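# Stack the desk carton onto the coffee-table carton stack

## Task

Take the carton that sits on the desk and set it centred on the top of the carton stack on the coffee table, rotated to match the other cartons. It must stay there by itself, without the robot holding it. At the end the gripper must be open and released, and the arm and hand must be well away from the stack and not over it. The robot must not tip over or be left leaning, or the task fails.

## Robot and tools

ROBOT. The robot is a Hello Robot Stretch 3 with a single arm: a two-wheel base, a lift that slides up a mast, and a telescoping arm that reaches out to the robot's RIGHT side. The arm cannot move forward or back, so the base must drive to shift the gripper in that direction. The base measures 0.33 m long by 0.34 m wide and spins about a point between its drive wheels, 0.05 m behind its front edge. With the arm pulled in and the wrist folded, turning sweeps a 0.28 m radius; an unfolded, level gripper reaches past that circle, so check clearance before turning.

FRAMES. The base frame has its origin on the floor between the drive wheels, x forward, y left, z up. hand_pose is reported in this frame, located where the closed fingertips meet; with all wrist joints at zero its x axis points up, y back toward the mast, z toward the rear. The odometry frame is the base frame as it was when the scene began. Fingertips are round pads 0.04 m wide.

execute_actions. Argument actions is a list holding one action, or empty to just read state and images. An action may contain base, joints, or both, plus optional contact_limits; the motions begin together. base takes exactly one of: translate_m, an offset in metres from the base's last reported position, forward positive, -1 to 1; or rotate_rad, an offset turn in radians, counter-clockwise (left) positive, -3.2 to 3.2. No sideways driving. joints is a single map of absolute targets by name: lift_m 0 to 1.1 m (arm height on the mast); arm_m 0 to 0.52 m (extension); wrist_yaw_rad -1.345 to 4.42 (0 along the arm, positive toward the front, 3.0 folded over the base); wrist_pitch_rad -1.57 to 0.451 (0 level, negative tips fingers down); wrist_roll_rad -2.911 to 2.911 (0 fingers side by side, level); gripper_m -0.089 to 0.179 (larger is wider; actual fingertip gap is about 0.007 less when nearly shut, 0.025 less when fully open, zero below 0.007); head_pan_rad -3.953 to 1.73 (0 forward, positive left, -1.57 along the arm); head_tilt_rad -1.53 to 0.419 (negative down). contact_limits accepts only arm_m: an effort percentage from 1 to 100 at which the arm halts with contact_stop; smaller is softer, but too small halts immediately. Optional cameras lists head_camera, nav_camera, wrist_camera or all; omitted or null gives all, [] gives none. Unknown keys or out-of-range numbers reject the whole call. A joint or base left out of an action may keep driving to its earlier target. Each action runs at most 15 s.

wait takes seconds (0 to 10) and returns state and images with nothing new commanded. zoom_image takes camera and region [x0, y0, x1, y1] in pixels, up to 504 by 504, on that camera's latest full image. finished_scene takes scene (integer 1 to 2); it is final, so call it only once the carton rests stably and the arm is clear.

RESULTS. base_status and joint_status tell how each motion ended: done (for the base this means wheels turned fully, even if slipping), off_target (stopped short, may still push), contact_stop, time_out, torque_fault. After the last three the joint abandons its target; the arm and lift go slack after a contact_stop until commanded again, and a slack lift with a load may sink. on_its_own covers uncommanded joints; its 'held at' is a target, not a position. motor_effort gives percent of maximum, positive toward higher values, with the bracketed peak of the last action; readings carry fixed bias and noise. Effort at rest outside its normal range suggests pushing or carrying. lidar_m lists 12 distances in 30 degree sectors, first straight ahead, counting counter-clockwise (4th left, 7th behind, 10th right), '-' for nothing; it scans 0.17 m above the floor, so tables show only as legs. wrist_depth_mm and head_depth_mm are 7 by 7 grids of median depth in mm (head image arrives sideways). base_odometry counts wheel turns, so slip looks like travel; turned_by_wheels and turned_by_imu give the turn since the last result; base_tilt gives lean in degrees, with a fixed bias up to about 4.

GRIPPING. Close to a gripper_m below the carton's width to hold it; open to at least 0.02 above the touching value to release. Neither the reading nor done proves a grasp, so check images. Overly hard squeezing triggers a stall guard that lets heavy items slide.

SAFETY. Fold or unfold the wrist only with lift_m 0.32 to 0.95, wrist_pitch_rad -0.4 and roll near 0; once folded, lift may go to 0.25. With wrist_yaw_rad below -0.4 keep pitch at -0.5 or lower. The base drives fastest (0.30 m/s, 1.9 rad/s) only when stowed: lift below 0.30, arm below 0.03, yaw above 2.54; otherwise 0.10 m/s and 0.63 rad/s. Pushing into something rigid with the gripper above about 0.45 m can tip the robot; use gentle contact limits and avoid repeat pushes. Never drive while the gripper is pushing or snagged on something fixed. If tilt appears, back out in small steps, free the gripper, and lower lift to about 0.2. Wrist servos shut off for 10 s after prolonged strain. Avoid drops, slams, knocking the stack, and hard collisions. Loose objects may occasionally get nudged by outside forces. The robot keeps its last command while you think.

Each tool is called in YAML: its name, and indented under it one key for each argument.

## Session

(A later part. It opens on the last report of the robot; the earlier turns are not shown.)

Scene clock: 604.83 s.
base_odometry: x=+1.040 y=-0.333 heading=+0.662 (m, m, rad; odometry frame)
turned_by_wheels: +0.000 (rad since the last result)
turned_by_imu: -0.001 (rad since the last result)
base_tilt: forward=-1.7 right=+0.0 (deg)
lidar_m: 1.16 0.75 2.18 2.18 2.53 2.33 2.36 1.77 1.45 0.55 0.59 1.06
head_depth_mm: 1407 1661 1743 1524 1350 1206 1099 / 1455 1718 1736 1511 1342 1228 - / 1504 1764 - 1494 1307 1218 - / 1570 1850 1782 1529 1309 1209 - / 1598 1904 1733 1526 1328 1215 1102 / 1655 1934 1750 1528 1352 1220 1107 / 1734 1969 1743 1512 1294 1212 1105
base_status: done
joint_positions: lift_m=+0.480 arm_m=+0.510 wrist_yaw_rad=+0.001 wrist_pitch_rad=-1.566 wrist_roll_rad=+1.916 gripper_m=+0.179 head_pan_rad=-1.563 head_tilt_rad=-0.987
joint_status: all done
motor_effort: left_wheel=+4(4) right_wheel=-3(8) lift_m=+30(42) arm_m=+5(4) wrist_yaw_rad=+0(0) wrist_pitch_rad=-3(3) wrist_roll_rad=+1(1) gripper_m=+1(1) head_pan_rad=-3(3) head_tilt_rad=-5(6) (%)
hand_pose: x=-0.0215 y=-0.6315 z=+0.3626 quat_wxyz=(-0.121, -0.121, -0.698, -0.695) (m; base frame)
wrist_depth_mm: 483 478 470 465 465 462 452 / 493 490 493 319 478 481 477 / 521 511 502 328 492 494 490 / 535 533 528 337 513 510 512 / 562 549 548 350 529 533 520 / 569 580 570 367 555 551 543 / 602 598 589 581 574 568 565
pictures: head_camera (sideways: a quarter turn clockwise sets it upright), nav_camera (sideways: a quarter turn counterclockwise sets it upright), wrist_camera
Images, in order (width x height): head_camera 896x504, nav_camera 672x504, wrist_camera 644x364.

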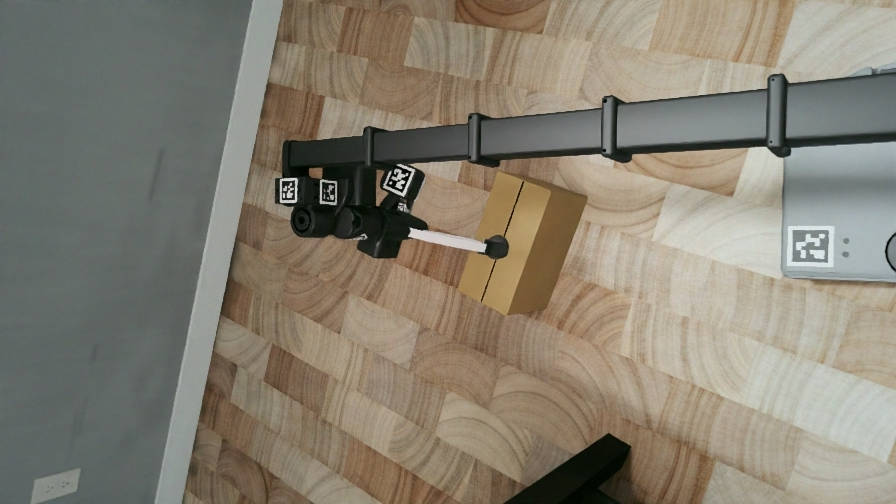

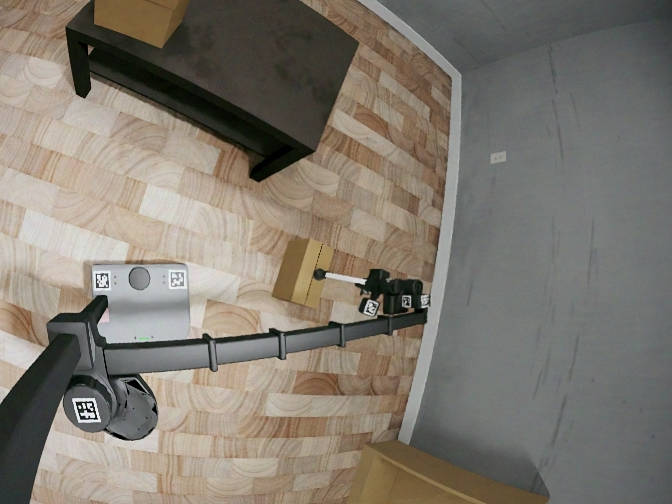

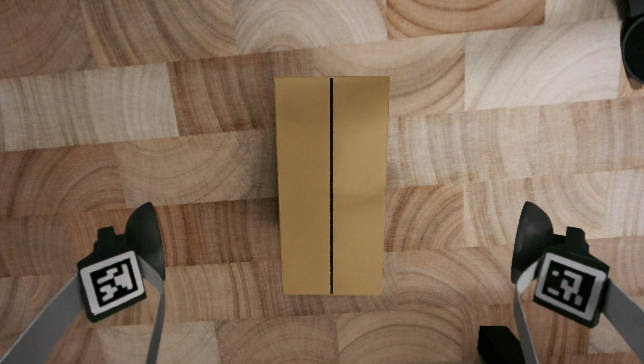

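execute_actions:
  actions:
    - {"joints":{"lift_m":0.375}}
  cameras: ["wrist_camera"]

Scene clock: 607.10 s.
base_odometry: x=+1.040 y=-0.333 heading=+0.662 (m, m, rad; odometry frame)
turned_by_wheels: +0.000 (rad since the last result)
turned_by_imu: -0.001 (rad since the last result)
base_tilt: forward=-1.7 right=+0.1 (deg)
lidar_m: 1.16 0.75 2.18 2.18 2.53 2.33 2.36 1.77 1.45 0.55 0.59 1.06
head_depth_mm: 1407 1642 1748 1517 1350 1210 1100 / 1452 1698 1729 1525 1353 1214 - / 1498 1774 1793 1469 1306 1214 - / 1550 1838 1750 1480 1316 1209 - / 1606 1906 1739 1515 1329 1217 1102 / 1672 1936 1733 1520 1359 1212 1107 / 1737 1962 1737 1528 1288 1210 1099
base_status: not commanded
joint_positions: lift_m=+0.375 arm_m=+0.510 wrist_yaw_rad=+0.001 wrist_pitch_rad=-1.566 wrist_roll_rad=+1.916 gripper_m=+0.179 head_pan_rad=-1.563 head_tilt_rad=-0.987
joint_status: all done
motor_effort: left_wheel=+4(4) right_wheel=-3(3) lift_m=+30(31) arm_m=+5(5) wrist_yaw_rad=-1(1) wrist_pitch_rad=-3(2) wrist_roll_rad=+1(1) gripper_m=+0(1) head_pan_rad=-3(3) head_tilt_rad=-6(6) (%)
hand_pose: x=-0.0215 y=-0.6315 z=+0.2576 quat_wxyz=(-0.121, -0.121, -0.698, -0.695) (m; base frame)
wrist_depth_mm: 383 378 377 374 370 368 365 / 394 393 389 219 380 380 374 / 410 411 400 225 387 394 387 / 426 426 417 232 404 408 403 / 440 438 432 242 420 421 417 / 461 459 446 253 438 438 430 / 487 485 469 262 451 459 452
pictures: wrist_camera
Images, in order (width x height): wrist_camera 644x364.

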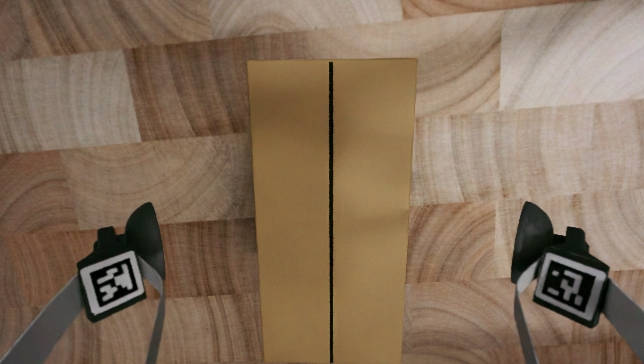

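execute_actions:
  actions:
    - {"joints":{"arm_m":0.514},"base":{"translate_m":0.012}}
  cameras: []

execute_actions:
  actions:
    - {"joints":{"lift_m":0.24}}
  cameras: ["wrist_camera","head_camera"]

execute_actions:
  actions:
    - {"joints":{"gripper_m":0.065}}
  cameras: ["wrist_camera"]

execute_actions:
  actions:
    - {"joints":{"lift_m":1.1}}

Scene clock: 610.93 s.
base_odometry: x=+1.049 y=-0.325 heading=+0.662 (m, m, rad; odometry frame)
turned_by_wheels: +0.000 (rad since the last result)
turned_by_imu: -0.001 (rad since the last result)
base_tilt: forward=-1.5 right=+0.1 (deg)
lidar_m: 1.15 0.74 2.18 2.18 2.53 2.34 2.37 1.77 1.46 0.55 0.59 1.05
head_depth_mm: 1415 1652 1751 1514 1352 1208 1100 / 1463 1717 1742 1519 1349 1208 - / 1514 1783 1772 1470 1292 1214 - / 1555 1826 1746 1494 1303 1221 - / 1600 1918 1739 1522 1342 1213 1098 / 1660 1934 1765 1524 1344 1214 1108 / 1719 1983 1745 1515 1248 1223 1101
base_status: done
joint_positions: lift_m=+0.375 arm_m=+0.514 wrist_yaw_rad=+0.001 wrist_pitch_rad=-1.566 wrist_roll_rad=+1.916 gripper_m=+0.179 head_pan_rad=-1.563 head_tilt_rad=-0.987
joint_status: all done
motor_effort: left_wheel=+4(7) right_wheel=-3(4) lift_m=+30(30) arm_m=+5(6) wrist_yaw_rad=-1(0) wrist_pitch_rad=-3(3) wrist_roll_rad=+1(1) gripper_m=+0(0) head_pan_rad=-2(3) head_tilt_rad=-6(6) (%)
hand_pose: x=-0.0215 y=-0.6355 z=+0.2576 quat_wxyz=(-0.121, -0.121, -0.698, -0.695) (m; base frame)
wrist_depth_mm: 384 381 372 373 369 368 364 / 400 392 387 216 217 381 375 / 412 406 401 225 389 395 390 / 422 424 414 232 406 408 404 / 443 436 434 241 420 422 414 / 459 453 447 250 437 440 428 / 484 478 468 262 459 456 450
pictures: none
No camera images: the call's "cameras" was empty. Leave "cameras" out to get every camera's image.

Scene clock: 613.00 s.
base_odometry: x=+1.049 y=-0.325 heading=+0.662 (m, m, rad; odometry frame)
turned_by_wheels: +0.000 (rad since the last result)
turned_by_imu: +0.000 (rad since the last result)
base_tilt: forward=-1.5 right=+0.0 (deg)
lidar_m: 1.14 0.74 2.18 2.18 2.52 2.34 2.37 1.77 1.46 0.55 0.59 1.05
head_depth_mm: 1418 1659 1740 1515 1348 1217 1098 / 1467 1711 1741 1519 1347 1210 1131 / 1496 1763 1730 1522 1303 1212 - / 1574 1841 1756 1521 1301 1209 - / 1608 1902 1745 1523 1344 1207 1100 / 1684 1959 1735 1523 1357 1212 1102 / 1723 1995 1724 1520 1243 1207 1103
base_status: not commanded
joint_positions: lift_m=+0.240 arm_m=+0.514 wrist_yaw_rad=+0.001 wrist_pitch_rad=-1.563 wrist_roll_rad=+1.916 gripper_m=+0.179 head_pan_rad=-1.563 head_tilt_rad=-0.987
joint_status: all done
motor_effort: left_wheel=+4(4) right_wheel=-3(3) lift_m=+26(29) arm_m=+5(5) wrist_yaw_rad=+0(0) wrist_pitch_rad=-4(5) wrist_roll_rad=+1(1) gripper_m=+0(0) head_pan_rad=-3(3) head_tilt_rad=-5(6) (%)
hand_pose: x=-0.0215 y=-0.6362 z=+0.1227 quat_wxyz=(-0.121, -0.121, -0.699, -0.694) (m; base frame)
wrist_depth_mm: 258 89 87 86 85 85 245 / 268 92 90 89 88 88 253 / 277 273 93 92 92 91 261 / 287 283 97 96 95 94 270 / 300 103 101 100 99 98 282 / 311 107 105 104 102 102 288 / 323 321 109 108 107 107 304
pictures: head_camera (sideways: a quarter turn clockwise sets it upright), wrist_camera
Images, in order (width x height): head_camera 896x504, wrist_camera 644x364.

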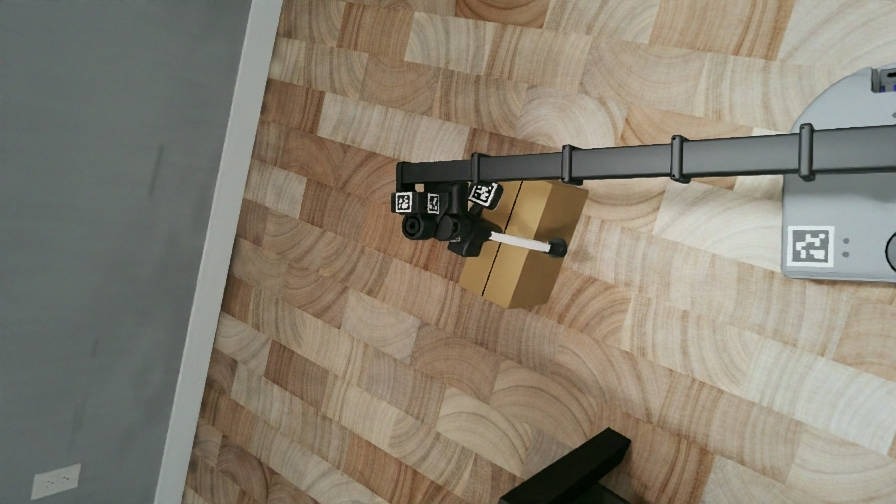

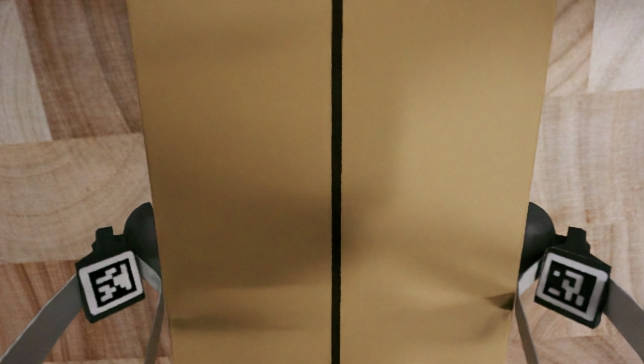

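Scene clock: 614.63 s.
base_odometry: x=+1.049 y=-0.325 heading=+0.662 (m, m, rad; odometry frame)
turned_by_wheels: +0.000 (rad since the last result)
turned_by_imu: +0.000 (rad since the last result)
base_tilt: forward=-1.5 right=+0.2 (deg)
lidar_m: 1.15 0.74 2.18 2.18 2.52 2.33 2.37 1.77 1.46 0.55 0.59 1.05
head_depth_mm: 1420 1648 1729 1512 1358 1214 1106 / 1454 1697 1750 1522 1348 1215 1130 / 1512 1776 1753 1511 1305 1218 - / 1556 1850 1744 1531 1302 1214 - / 1616 1907 1745 1520 1340 1212 1098 / 1664 1940 1751 1533 1352 1215 1100 / 1725 1982 1743 1529 1243 1214 1104
base_status: not commanded
joint_positions: lift_m=+0.240 arm_m=+0.514 wrist_yaw_rad=+0.001 wrist_pitch_rad=-1.564 wrist_roll_rad=+1.916 gripper_m=+0.074 head_pan_rad=-1.563 head_tilt_rad=-0.987
joint_status: gripper_m off_target (ended at +0.074, target +0.065)
motor_effort: left_wheel=+4(4) right_wheel=-3(3) lift_m=+26(26) arm_m=+5(5) wrist_yaw_rad=+0(0) wrist_pitch_rad=-3(4) wrist_roll_rad=+1(1) gripper_m=-99(99) head_pan_rad=-3(2) head_tilt_rad=-6(6) (%)
hand_pose: x=-0.0215 y=-0.6358 z=+0.1227 quat_wxyz=(-0.121, -0.121, -0.699, -0.695) (m; base frame)
wrist_depth_mm: 260 89 87 86 86 85 244 / 267 92 90 90 89 88 253 / 278 270 93 93 92 91 262 / 288 281 97 96 95 95 272 / 300 103 101 100 99 98 281 / 312 106 105 104 103 102 289 / 328 323 110 108 107 107 304
pictures: wrist_camera
Images, in order (width x height): wrist_camera 644x364.

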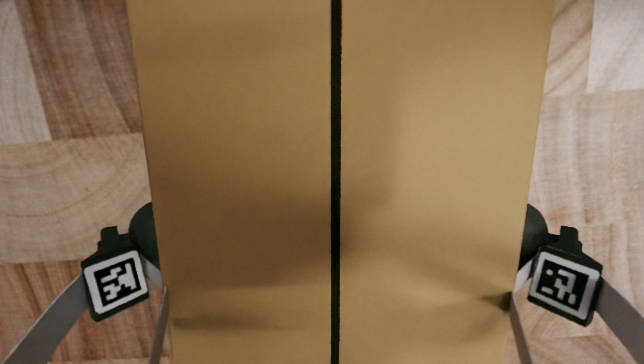

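Scene clock: 623.30 s.
base_odometry: x=+1.049 y=-0.325 heading=+0.662 (m, m, rad; odometry frame)
turned_by_wheels: +0.000 (rad since the last result)
turned_by_imu: -0.002 (rad since the last result)
base_tilt: forward=-1.7 right=+0.1 (deg)
lidar_m: 1.14 0.74 2.17 2.18 2.52 2.34 2.37 1.76 1.46 1.58 0.59 1.05
head_depth_mm: 1409 1668 1743 1513 1353 1211 1101 / 501 603 1739 1524 1345 1214 1129 / 507 594 1744 1504 1353 1209 - / 515 621 1743 1513 1340 1207 - / 549 654 1744 1534 1352 1218 1101 / 1641 1957 1741 1527 1338 1208 1100 / 1719 1950 1743 1521 1256 1215 1103
base_status: not commanded
joint_positions: lift_m=+1.100 arm_m=+0.514 wrist_yaw_rad=+0.001 wrist_pitch_rad=-1.563 wrist_roll_rad=+1.916 gripper_m=+0.113 head_pan_rad=-1.563 head_tilt_rad=-0.988
joint_status: all done
on_its_own: gripper_m is held at +0.112, not at your +0.065, by its stall guard, which is still easing
motor_effort: left_wheel=+4(4) right_wheel=-3(3) lift_m=+47(50) arm_m=+5(5) wrist_yaw_rad=+0(0) wrist_pitch_rad=-4(5) wrist_roll_rad=+1(1) gripper_m=-32(100) head_pan_rad=-2(3) head_tilt_rad=-6(5) (%)
hand_pose: x=-0.0215 y=-0.6360 z=+0.9820 quat_wxyz=(-0.121, -0.121, -0.699, -0.694) (m; base frame)
wrist_depth_mm: - 87 85 84 84 83 - / - 91 89 88 87 86 - / - - 92 91 90 90 - / - - 96 95 94 93 - / - 103 100 99 98 97 - / - 106 105 104 102 102 723 / - - 110 109 107 108 749
pictures: head_camera (sideways: a quarter turn clockwise sets it upright), nav_camera (sideways: a quarter turn counterclockwise sets it upright), wrist_camera
Images, in order (width x height): head_camera 896x504, nav_camera 672x504, wrist_camera 644x364.

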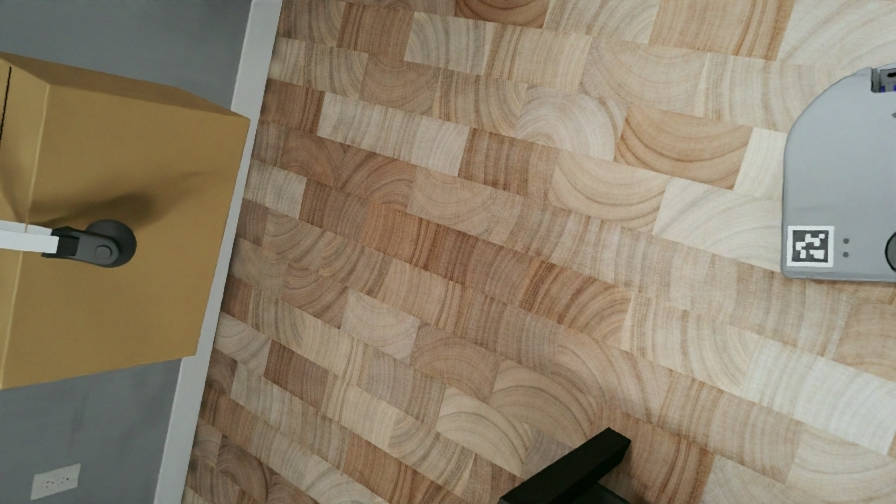

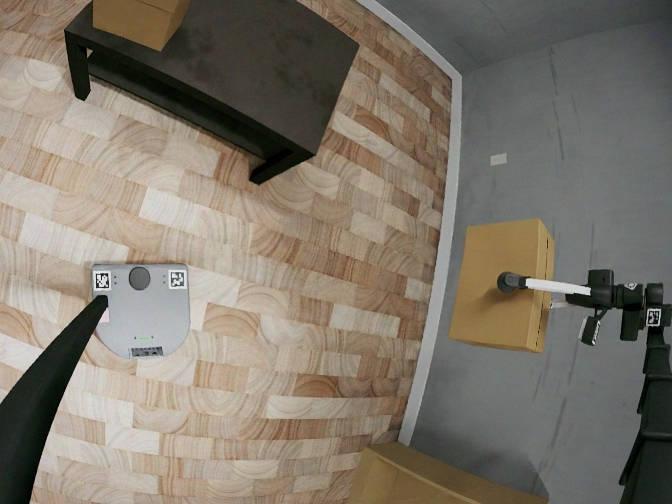

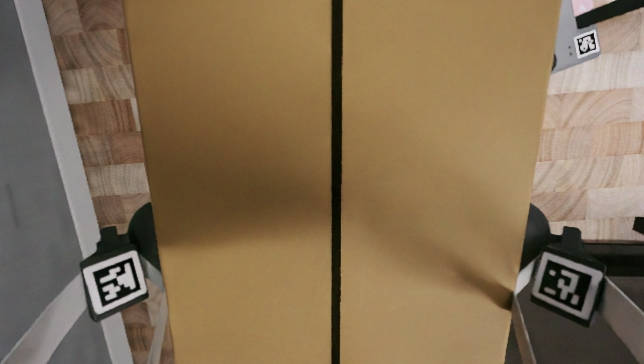

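execute_actions:
  actions:
    - {"joints":{"wrist_roll_rad":1.572,"head_tilt_rad":-0.7,"arm_m":0.503},"base":{"rotate_rad":1.25}}
  cameras: ["head_camera"]

execute_actions:
  actions:
    - {"base":{"translate_m":0.1}}
  cameras: ["head_camera","nav_camera"]

Scene clock: 626.73 s.
base_odometry: x=+1.049 y=-0.325 heading=+1.912 (m, m, rad; odometry frame)
turned_by_wheels: +1.250 (rad since the last result)
turned_by_imu: +1.238 (rad since the last result)
base_tilt: forward=-1.6 right=+0.1 (deg)
lidar_m: 2.17 2.24 2.89 2.34 1.93 1.45 1.58 1.62 0.58 2.01 0.74 0.77
head_depth_mm: 1728 1952 2243 1988 1051 945 1134 / 1725 1901 589 1212 1051 946 1177 / - 1852 581 1178 1050 950 1173 / 1682 1842 585 1174 1054 952 1175 / 1715 1863 587 1212 1046 1154 1176 / 1727 1914 2177 1208 904 1157 1179 / 1707 1926 2178 755 852 1159 1182
base_status: done
joint_positions: lift_m=+1.100 arm_m=+0.503 wrist_yaw_rad=+0.001 wrist_pitch_rad=-1.563 wrist_roll_rad=+1.576 gripper_m=+0.130 head_pan_rad=-1.563 head_tilt_rad=-0.705
joint_status: all done
on_its_own: gripper_m is held at +0.129, not at your +0.065, by its stall guard, which is not easing now
motor_effort: left_wheel=-2(8) right_wheel=+2(7) lift_m=+48(48) arm_m=-6(8) wrist_yaw_rad=+0(0) wrist_pitch_rad=-4(4) wrist_roll_rad=-2(1) gripper_m=-24(30) head_pan_rad=-2(3) head_tilt_rad=+2(21) (%)
hand_pose: x=-0.0216 y=-0.6259 z=+0.9820 quat_wxyz=(-0.001, -0.002, -0.709, -0.705) (m; base frame)
wrist_depth_mm: - 87 85 85 84 83 - / - 91 89 88 87 86 - / - 685 92 91 90 89 - / - - 96 95 94 93 - / - 103 100 99 98 97 - / - 106 105 104 103 102 - / - - 110 109 108 108 -
pictures: head_camera (sideways: a quarter turn clockwise sets it upright)
Images, in order (width x height): head_camera 896x504.

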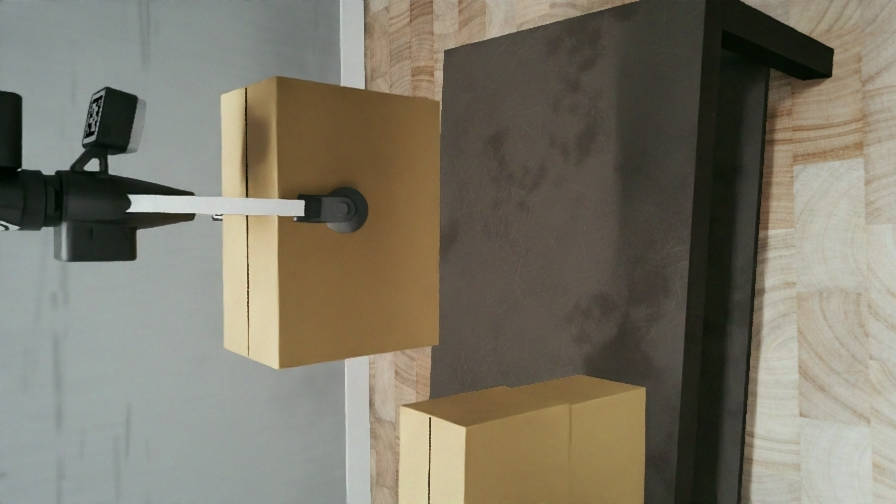

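Scene clock: 629.67 s.
base_odometry: x=+1.016 y=-0.231 heading=+1.912 (m, m, rad; odometry frame)
turned_by_wheels: +0.000 (rad since the last result)
turned_by_imu: -0.001 (rad since the last result)
base_tilt: forward=-1.7 right=+0.1 (deg)
lidar_m: 2.08 2.14 2.79 2.32 2.50 1.55 1.68 1.72 0.64 2.00 0.67 2.19
head_depth_mm: 1732 1935 2213 1286 1048 948 1150 / 1723 1903 590 1205 1049 947 1173 / - 1864 581 1183 1047 952 1177 / 1693 1859 584 1170 1048 948 1174 / 1695 1854 588 738 901 1151 1183 / 1693 1915 2183 752 846 1154 1171 / 1702 1902 2186 756 852 1066 1167
base_status: done
joint_positions: lift_m=+1.100 arm_m=+0.503 wrist_yaw_rad=+0.001 wrist_pitch_rad=-1.563 wrist_roll_rad=+1.576 gripper_m=+0.130 head_pan_rad=-1.563 head_tilt_rad=-0.705
joint_status: not commanded
on_its_own: gripper_m is held at +0.129, not at your +0.065, by its stall guard, which is not easing now
motor_effort: left_wheel=-1(4) right_wheel=+2(6) lift_m=+48(47) arm_m=-6(6) wrist_yaw_rad=-1(1) wrist_pitch_rad=-4(4) wrist_roll_rad=-2(2) gripper_m=-24(24) head_pan_rad=-3(4) head_tilt_rad=+2(2) (%)
hand_pose: x=-0.0216 y=-0.6259 z=+0.9820 quat_wxyz=(-0.001, -0.002, -0.709, -0.705) (m; base frame)
wrist_depth_mm: - 87 85 84 84 83 - / - 91 88 88 87 86 - / - 679 92 91 90 89 - / - 695 96 95 94 93 - / - 103 100 99 98 97 - / - 107 105 104 103 102 - / - - 110 109 108 108 -
pictures: head_camera (sideways: a quarter turn clockwise sets it upright), nav_camera (sideways: a quarter turn counterclockwise sets it upright)
Images, in order (width x height): head_camera 896x504, nav_camera 672x504.

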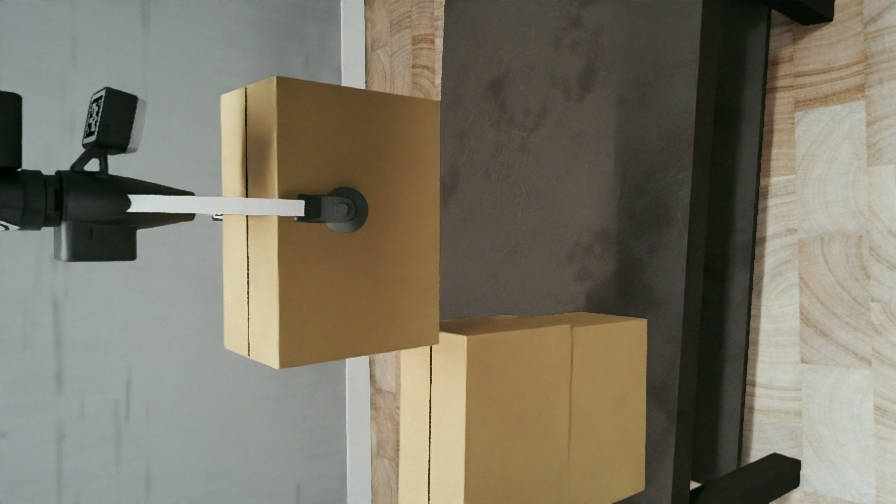

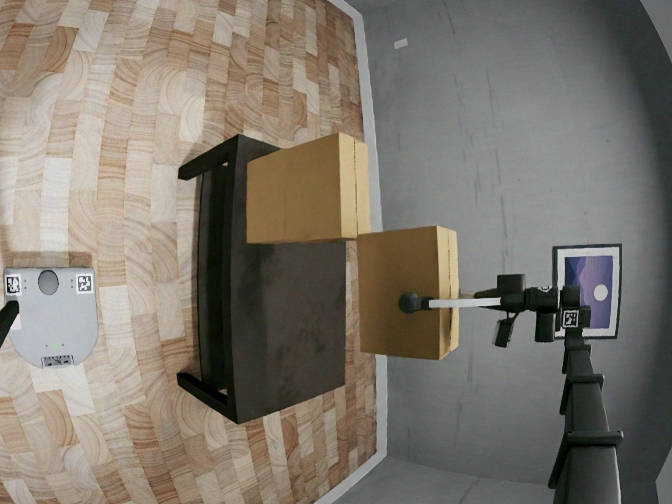

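execute_actions:
  actions:
    - {"base":{"translate_m":0.08}}
  cameras: ["head_camera"]

execute_actions:
  actions:
    - {"base":{"translate_m":0.17},"joints":{"head_tilt_rad":-0.8}}

Scene clock: 633.53 s.
base_odometry: x=+0.989 y=-0.156 heading=+1.912 (m, m, rad; odometry frame)
turned_by_wheels: +0.000 (rad since the last result)
turned_by_imu: -0.001 (rad since the last result)
base_tilt: forward=-1.7 right=+0.0 (deg)
lidar_m: 2.00 2.04 2.69 2.30 2.62 1.62 1.76 0.71 0.70 2.00 0.63 2.11
head_depth_mm: 1706 1921 2210 1292 1053 948 1172 / 1718 1906 590 1208 1049 946 1176 / - 1874 583 1176 1047 949 1178 / 1683 1855 583 729 997 1150 1175 / 1702 1832 586 733 844 1142 1173 / 1690 1904 2168 755 852 1153 1176 / 1692 1894 2180 761 1018 1024 1180
base_status: done
joint_positions: lift_m=+1.100 arm_m=+0.503 wrist_yaw_rad=+0.001 wrist_pitch_rad=-1.563 wrist_roll_rad=+1.576 gripper_m=+0.130 head_pan_rad=-1.563 head_tilt_rad=-0.705
joint_status: not commanded
on_its_own: gripper_m is held at +0.129, not at your +0.065, by its stall guard, which is not easing now
motor_effort: left_wheel=-2(3) right_wheel=+2(6) lift_m=+47(47) arm_m=-6(6) wrist_yaw_rad=-1(1) wrist_pitch_rad=-4(4) wrist_roll_rad=-2(2) gripper_m=-23(24) head_pan_rad=-3(3) head_tilt_rad=+1(2) (%)
hand_pose: x=-0.0216 y=-0.6259 z=+0.9820 quat_wxyz=(-0.001, -0.002, -0.709, -0.705) (m; base frame)
wrist_depth_mm: - 87 85 84 84 83 - / - 90 89 88 87 86 - / - 668 92 91 90 89 - / - 702 96 95 94 93 - / - 103 100 99 98 97 - / - 106 105 104 103 102 - / - - 110 109 108 108 -
pictures: head_camera (sideways: a quarter turn clockwise sets it upright)
Images, in order (width x height): head_camera 896x504.

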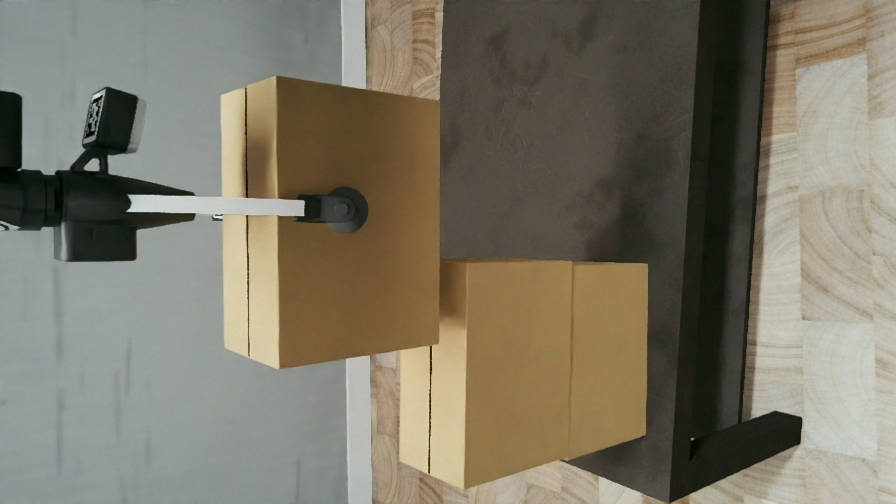

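Scene clock: 637.00 s.
base_odometry: x=+0.932 y=+0.004 heading=+1.912 (m, m, rad; odometry frame)
turned_by_wheels: +0.000 (rad since the last result)
turned_by_imu: -0.001 (rad since the last result)
base_tilt: forward=-1.6 right=+0.1 (deg)
lidar_m: 1.83 1.88 2.46 2.29 2.83 1.77 1.93 0.82 1.21 0.59 0.56 1.92
head_depth_mm: 1754 1986 2186 1166 985 1226 1141 / 1804 559 625 1083 980 1235 1138 / 1784 561 622 749 938 1224 1143 / 1772 566 620 752 937 1253 1141 / 1727 574 621 803 959 1228 1142 / 1739 1931 2165 1798 1517 1309 1138 / 1733 1947 2136 1802 1493 1306 1139
base_status: done
joint_positions: lift_m=+1.100 arm_m=+0.503 wrist_yaw_rad=+0.001 wrist_pitch_rad=-1.563 wrist_roll_rad=+1.576 gripper_m=+0.130 head_pan_rad=-1.563 head_tilt_rad=-0.790
joint_status: all done
on_its_own: gripper_m is held at +0.129, not at your +0.065, by its stall guard, which is not easing now
motor_effort: left_wheel=-2(2) right_wheel=+2(6) lift_m=+47(48) arm_m=-6(6) wrist_yaw_rad=-1(0) wrist_pitch_rad=-4(4) wrist_roll_rad=-2(2) gripper_m=-24(24) head_pan_rad=-2(3) head_tilt_rad=-4(13) (%)
hand_pose: x=-0.0216 y=-0.6259 z=+0.9820 quat_wxyz=(-0.001, -0.002, -0.709, -0.705) (m; base frame)
wrist_depth_mm: - 87 85 84 83 83 - / - 91 88 88 87 86 - / - 679 92 91 90 89 - / - 698 96 95 94 94 - / - 103 100 99 98 97 - / - 106 105 104 102 102 - / - - 110 109 107 108 -
pictures: head_camera (sideways: a quarter turn clockwise sets it upright), nav_camera (sideways: a quarter turn counterclockwise sets it upright), wrist_camera
Images, in order (width x height): head_camera 896x504, nav_camera 672x504, wrist_camera 644x364.

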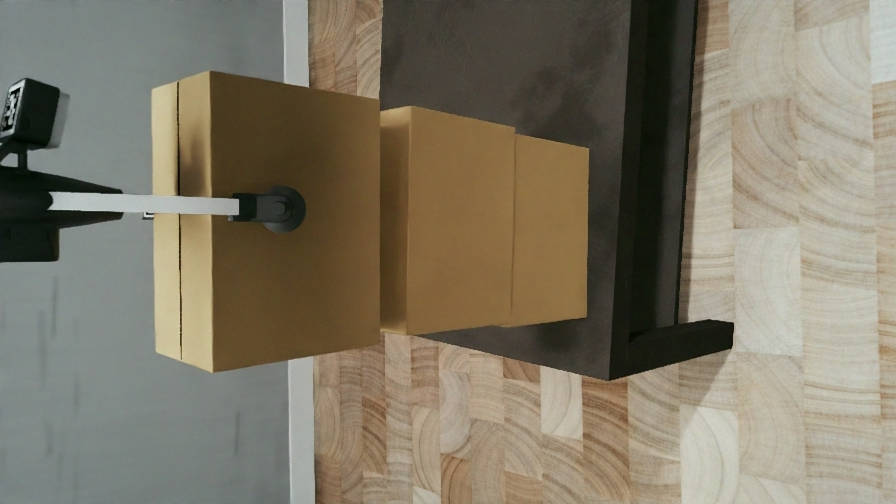

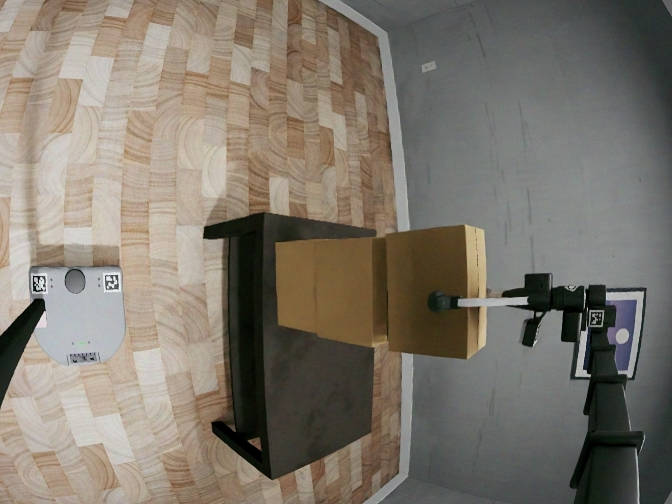

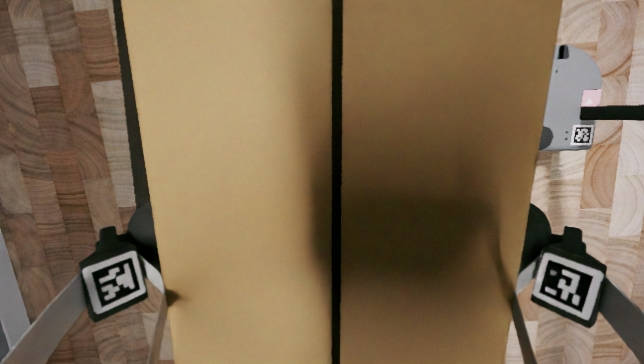

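execute_actions:
  actions:
    - {"joints":{"lift_m":1.075}}
  cameras: ["head_camera"]

Scene clock: 638.70 s.
base_odometry: x=+0.932 y=+0.004 heading=+1.912 (m, m, rad; odometry frame)
turned_by_wheels: +0.000 (rad since the last result)
turned_by_imu: +0.000 (rad since the last result)
base_tilt: forward=-1.7 right=+0.0 (deg)
lidar_m: 1.83 1.87 2.45 2.29 2.83 1.78 1.93 0.82 1.20 0.59 0.56 1.93
head_depth_mm: 1752 1982 2167 1168 980 1223 1136 / 1719 616 624 1089 985 1231 1143 / 1784 618 629 750 942 1226 1139 / 1770 623 620 753 941 1242 1145 / 1741 629 622 806 962 1229 1137 / 1726 1964 2174 1803 1514 1306 1135 / 1728 1968 2166 1793 1495 1294 1141
base_status: not commanded
joint_positions: lift_m=+1.075 arm_m=+0.503 wrist_yaw_rad=+0.001 wrist_pitch_rad=-1.563 wrist_roll_rad=+1.576 gripper_m=+0.130 head_pan_rad=-1.563 head_tilt_rad=-0.790
joint_status: all done
on_its_own: gripper_m is held at +0.129, not at your +0.065, by its stall guard, which is not easing now
motor_effort: left_wheel=-2(2) right_wheel=+2(2) lift_m=+31(42) arm_m=-6(6) wrist_yaw_rad=+0(1) wrist_pitch_rad=-4(4) wrist_roll_rad=-2(2) gripper_m=-23(23) head_pan_rad=-3(3) head_tilt_rad=-4(5) (%)
hand_pose: x=-0.0216 y=-0.6259 z=+0.9576 quat_wxyz=(-0.001, -0.002, -0.709, -0.705) (m; base frame)
wrist_depth_mm: - 87 85 84 84 83 978 / - 91 89 88 87 86 - / - 652 92 91 90 89 - / - 672 96 95 94 93 - / - 103 100 99 98 97 - / - 106 105 104 102 102 - / - - 110 109 108 108 -
pictures: head_camera (sideways: a quarter turn clockwise sets it upright)
Images, in order (width x height): head_camera 896x504.

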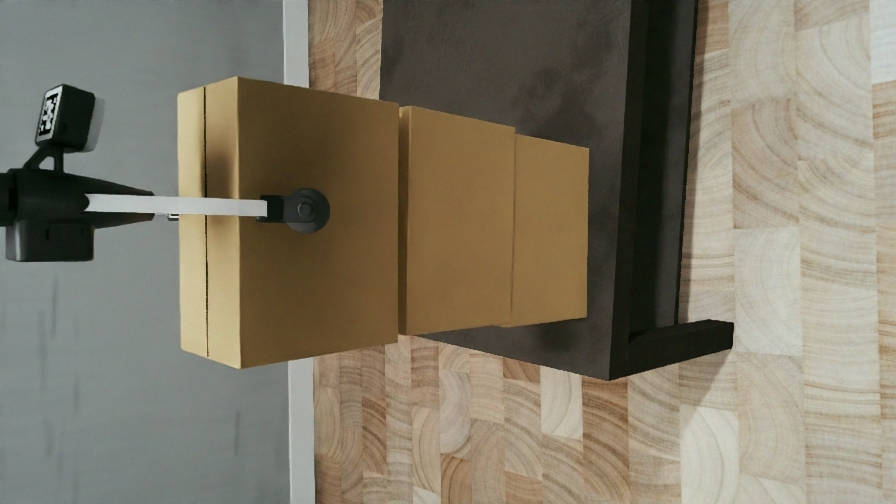

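execute_actions:
  actions:
    - {"joints":{"lift_m":1.04}}
  cameras: ["head_camera"]

Scene clock: 640.90 s.
base_odometry: x=+0.932 y=+0.004 heading=+1.912 (m, m, rad; odometry frame)
turned_by_wheels: +0.000 (rad since the last result)
turned_by_imu: -0.001 (rad since the last result)
base_tilt: forward=-1.7 right=-0.1 (deg)
lidar_m: 1.83 1.88 2.45 2.29 2.84 1.78 1.92 0.82 1.20 0.59 0.56 1.92
head_depth_mm: 1742 2017 2196 1165 978 1226 1144 / 1714 1906 627 1084 982 1229 1143 / - 1872 614 754 935 1231 1143 / 1712 1874 617 758 939 1251 1141 / 1737 1866 624 802 961 1225 1143 / 1729 1988 2156 1793 1503 1306 1146 / 1722 1971 2147 1796 1513 1290 1140
base_status: not commanded
joint_positions: lift_m=+1.050 arm_m=+0.503 wrist_yaw_rad=+0.001 wrist_pitch_rad=-1.567 wrist_roll_rad=+1.576 gripper_m=+0.130 head_pan_rad=-1.563 head_tilt_rad=-0.790
joint_status: lift_m contact_stop (moved -0.025 of -0.035)
on_its_own: gripper_m is held at +0.129, not at your +0.065, by its stall guard, which is not easing now; lift_m is slack since a contact_stop, until your next command for it (your +1.040 is given up)
motor_effort: left_wheel=+2(3) right_wheel=-3(2) lift_m=+38(37) arm_m=-5(6) wrist_yaw_rad=-1(0) wrist_pitch_rad=-2(4) wrist_roll_rad=-2(2) gripper_m=-25(25) head_pan_rad=-3(3) head_tilt_rad=-4(5) (%)
hand_pose: x=-0.0216 y=-0.6248 z=+0.9321 quat_wxyz=(-0.001, -0.002, -0.708, -0.706) (m; base frame)
wrist_depth_mm: - 89 87 86 85 85 967 / - 92 90 89 89 88 - / - 622 94 92 91 91 - / - 652 97 96 95 95 - / - 103 101 100 99 98 - / - 106 105 104 103 102 - / - - 109 108 107 107 -
pictures: head_camera (sideways: a quarter turn clockwise sets it upright)
Images, in order (width x height): head_camera 896x504.

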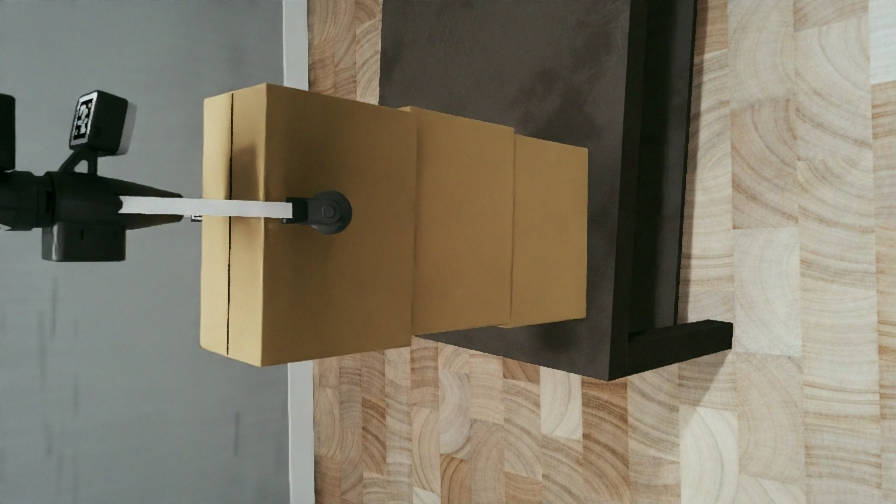

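execute_actions:
  actions:
    - {"joints":{"lift_m":1.058}}
  cameras: []

execute_actions:
  actions:
    - {"joints":{"arm_m":0.511}}
  cameras: []

execute_actions:
  actions:
    - {"joints":{"lift_m":1.051}}
  cameras: ["head_camera"]

Scene clock: 642.57 s.
base_odometry: x=+0.932 y=+0.004 heading=+1.912 (m, m, rad; odometry frame)
turned_by_wheels: +0.000 (rad since the last result)
turned_by_imu: -0.001 (rad since the last result)
base_tilt: forward=-1.5 right=+0.0 (deg)
lidar_m: 1.83 1.88 2.45 2.29 2.84 1.78 1.93 0.82 1.20 0.59 0.56 1.93
head_depth_mm: 1748 1994 2182 1172 984 1227 1148 / 1727 1930 623 1080 981 1229 1146 / 1716 1881 614 750 940 1223 1145 / 1713 1856 617 755 939 1256 1143 / 1717 1848 621 806 961 1227 1139 / 1735 1982 2143 1796 1516 1302 1138 / 1720 1947 2145 1791 1508 1302 1137
base_status: not commanded
joint_positions: lift_m=+1.058 arm_m=+0.503 wrist_yaw_rad=+0.001 wrist_pitch_rad=-1.565 wrist_roll_rad=+1.575 gripper_m=+0.130 head_pan_rad=-1.563 head_tilt_rad=-0.790
joint_status: all done
on_its_own: gripper_m is held at +0.129, not at your +0.065, by its stall guard, which is not easing now
motor_effort: left_wheel=+0(0) right_wheel=+0(2) lift_m=+48(50) arm_m=-6(6) wrist_yaw_rad=+0(1) wrist_pitch_rad=-3(4) wrist_roll_rad=-2(2) gripper_m=-24(25) head_pan_rad=-3(3) head_tilt_rad=-4(4) (%)
hand_pose: x=-0.0216 y=-0.6254 z=+0.9400 quat_wxyz=(-0.001, -0.002, -0.709, -0.705) (m; base frame)
wrist_depth_mm: - 86 85 84 83 83 955 / - 90 88 87 86 86 - / - 633 92 91 90 89 - / - 660 96 95 94 93 - / - 103 100 99 98 97 - / - 106 105 104 103 102 - / - - 110 109 108 108 -
pictures: none
No camera images: the call's "cameras" was empty. Leave "cameras" out to get every camera's image.

Scene clock: 643.33 s.
base_odometry: x=+0.932 y=+0.004 heading=+1.912 (m, m, rad; odometry frame)
turned_by_wheels: +0.000 (rad since the last result)
turned_by_imu: +0.000 (rad since the last result)
base_tilt: forward=-1.7 right=+0.1 (deg)
lidar_m: 1.83 1.88 2.45 2.29 2.83 1.78 1.93 0.82 1.20 0.59 0.56 1.92
head_depth_mm: 1740 1998 2180 1166 983 1228 1149 / 1710 1876 635 1080 975 1225 1141 / 1702 1883 622 751 935 1232 1135 / 1712 1868 627 756 938 1256 1144 / 1744 1846 630 802 960 1228 1145 / 1724 1954 2160 1787 1501 1295 1139 / 1729 1969 2159 1797 1518 1298 1148
base_status: not commanded
joint_positions: lift_m=+1.058 arm_m=+0.511 wrist_yaw_rad=+0.001 wrist_pitch_rad=-1.565 wrist_roll_rad=+1.575 gripper_m=+0.130 head_pan_rad=-1.563 head_tilt_rad=-0.790
joint_status: all done
on_its_own: gripper_m is held at +0.129, not at your +0.065, by its stall guard, which is not easing now
motor_effort: left_wheel=+0(0) right_wheel=+0(0) lift_m=+48(48) arm_m=+5(5) wrist_yaw_rad=-1(1) wrist_pitch_rad=-3(3) wrist_roll_rad=-2(1) gripper_m=-24(24) head_pan_rad=-3(3) head_tilt_rad=-4(4) (%)
hand_pose: x=-0.0216 y=-0.6326 z=+0.9400 quat_wxyz=(-0.001, -0.002, -0.709, -0.705) (m; base frame)
wrist_depth_mm: - 86 85 84 83 83 950 / - 90 88 87 87 86 - / - 630 92 91 90 89 - / - 655 96 95 94 93 - / - 103 100 99 98 97 - / - 106 105 104 102 102 - / - - 110 109 108 108 -
pictures: none
No camera images: the call's "cameras" was empty. Leave "cameras" out to get every camera's image.

Scene clock: 644.00 s.
base_odometry: x=+0.932 y=+0.004 heading=+1.912 (m, m, rad; odometry frame)
turned_by_wheels: +0.000 (rad since the last result)
turned_by_imu: +0.000 (rad since the last result)
base_tilt: forward=-1.6 right=+0.1 (deg)
lidar_m: 1.83 1.87 2.46 2.29 2.83 1.78 1.93 0.82 1.21 0.59 0.56 1.92
head_depth_mm: 1728 1995 2150 1169 979 1225 1137 / 1720 1897 635 1078 978 1230 1134 / 1742 1863 622 751 941 1221 1138 / 1704 1872 627 754 940 1253 1142 / 1731 1872 628 802 959 1214 1149 / 1724 1948 2136 1788 1511 1305 1145 / 1723 1955 2138 1775 1506 1301 1148
base_status: not commanded
joint_positions: lift_m=+1.051 arm_m=+0.511 wrist_yaw_rad=+0.001 wrist_pitch_rad=-1.565 wrist_roll_rad=+1.575 gripper_m=+0.130 head_pan_rad=-1.563 head_tilt_rad=-0.790
joint_status: all done
on_its_own: gripper_m is held at +0.129, not at your +0.065, by its stall guard, which is not easing now
motor_effort: left_wheel=+0(0) right_wheel=+0(0) lift_m=+30(43) arm_m=+5(5) wrist_yaw_rad=-1(0) wrist_pitch_rad=-3(3) wrist_roll_rad=-2(2) gripper_m=-24(24) head_pan_rad=-3(3) head_tilt_rad=-4(4) (%)
hand_pose: x=-0.0216 y=-0.6326 z=+0.9336 quat_wxyz=(-0.001, -0.002, -0.709, -0.705) (m; base frame)
wrist_depth_mm: - 89 88 87 86 85 951 / - 93 91 89 89 88 - / - 625 94 93 92 91 - / - 652 97 96 95 95 - / - 103 101 100 99 98 - / - 107 105 104 103 102 - / - - 110 108 107 107 -
pictures: head_camera (sideways: a quarter turn clockwise sets it upright)
Images, in order (width x height): head_camera 896x504.

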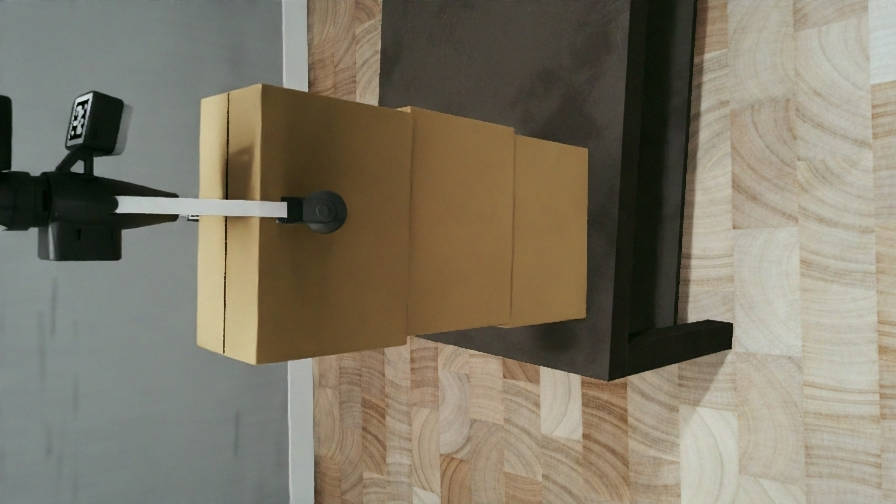

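execute_actions:
  actions:
    - {"joints":{"gripper_m":0.179}}
  cameras: []

execute_actions:
  actions:
    - {"joints":{"lift_m":1.1}}

Scene clock: 645.63 s.
base_odometry: x=+0.932 y=+0.004 heading=+1.912 (m, m, rad; odometry frame)
turned_by_wheels: +0.000 (rad since the last result)
turned_by_imu: +0.000 (rad since the last result)
base_tilt: forward=-1.6 right=+0.0 (deg)
lidar_m: 1.83 1.87 2.45 2.29 2.83 1.78 1.93 0.82 1.21 0.59 0.56 1.92
head_depth_mm: 1740 1998 2160 1165 983 1224 1147 / 1712 1902 634 1084 981 1234 1143 / 1738 1875 623 752 937 1235 1136 / 1704 1865 628 755 941 1253 1142 / 1732 1869 627 801 960 1230 1144 / 1724 1952 2148 1792 1524 1296 1139 / 1732 1981 2150 1794 1510 1305 1144
base_status: not commanded
joint_positions: lift_m=+1.051 arm_m=+0.511 wrist_yaw_rad=+0.001 wrist_pitch_rad=-1.565 wrist_roll_rad=+1.575 gripper_m=+0.179 head_pan_rad=-1.563 head_tilt_rad=-0.790
joint_status: all done
motor_effort: left_wheel=+0(0) right_wheel=+0(0) lift_m=+30(30) arm_m=+5(5) wrist_yaw_rad=+1(0) wrist_pitch_rad=-3(3) wrist_roll_rad=-2(2) gripper_m=+0(95) head_pan_rad=-3(3) head_tilt_rad=-4(4) (%)
hand_pose: x=-0.0216 y=-0.6326 z=+0.9336 quat_wxyz=(-0.001, -0.002, -0.709, -0.705) (m; base frame)
wrist_depth_mm: - 89 88 87 86 85 949 / - 93 91 90 89 88 - / - 624 94 93 92 91 - / - 653 97 96 96 95 - / - 103 101 100 99 98 - / - 107 105 104 103 103 - / - - 110 108 107 107 -
pictures: none
No camera images: the call's "cameras" was empty. Leave "cameras" out to get every camera's image.

Scene clock: 646.90 s.
base_odometry: x=+0.932 y=+0.004 heading=+1.912 (m, m, rad; odometry frame)
turned_by_wheels: +0.000 (rad since the last result)
turned_by_imu: +0.000 (rad since the last result)
base_tilt: forward=-1.6 right=+0.1 (deg)
lidar_m: 1.83 1.87 2.45 2.29 2.83 1.78 1.93 0.82 1.20 0.60 0.56 1.93
head_depth_mm: 1752 2023 2179 1169 982 1216 1146 / 1778 1916 636 1078 984 1220 1145 / 1770 1865 624 754 935 1226 1140 / 1751 1863 625 754 934 1255 1137 / 1740 1847 629 799 959 1225 1146 / 1707 1972 2116 1785 1503 1310 1143 / 1730 1965 2130 1819 1515 1301 1146
base_status: not commanded
joint_positions: lift_m=+1.100 arm_m=+0.511 wrist_yaw_rad=+0.001 wrist_pitch_rad=-1.565 wrist_roll_rad=+1.575 gripper_m=+0.179 head_pan_rad=-1.563 head_tilt_rad=-0.790
joint_status: all done
motor_effort: left_wheel=+0(0) right_wheel=+0(0) lift_m=+46(50) arm_m=+5(5) wrist_yaw_rad=+0(0) wrist_pitch_rad=-3(3) wrist_roll_rad=-2(1) gripper_m=+0(0) head_pan_rad=-3(3) head_tilt_rad=-4(5) (%)
hand_pose: x=-0.0216 y=-0.6326 z=+0.9821 quat_wxyz=(-0.001, -0.002, -0.709, -0.705) (m; base frame)
wrist_depth_mm: - 642 132 131 130 - - / - 652 138 136 135 - - / - 680 143 141 140 - - / - 698 149 146 144 - - / - - 154 152 150 - - / - - 161 158 156 - - / - - 167 165 163 - -
pictures: head_camera (sideways: a quarter turn clockwise sets it upright), nav_camera (sideways: a quarter turn counterclockwise sets it upright), wrist_camera
Images, in order (width x height): head_camera 896x504, nav_camera 672x504, wrist_camera 644x364.

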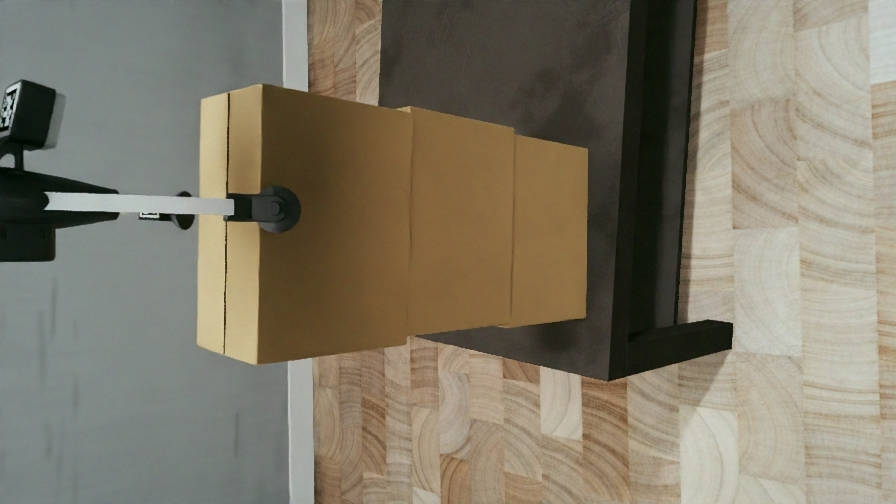

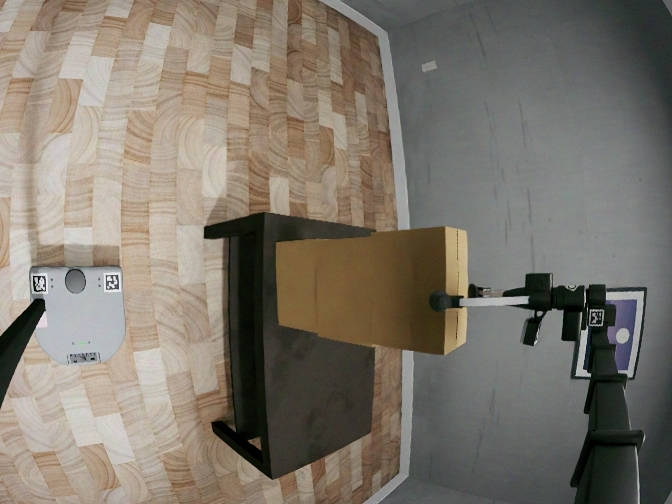

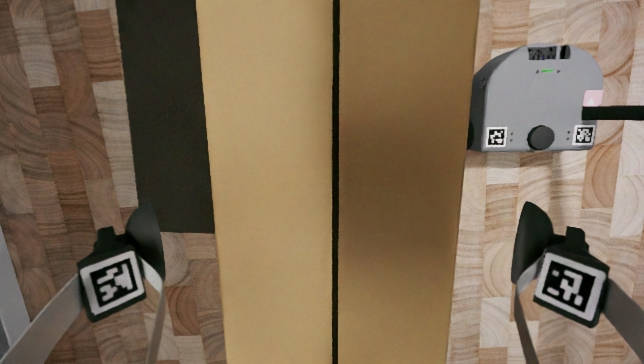

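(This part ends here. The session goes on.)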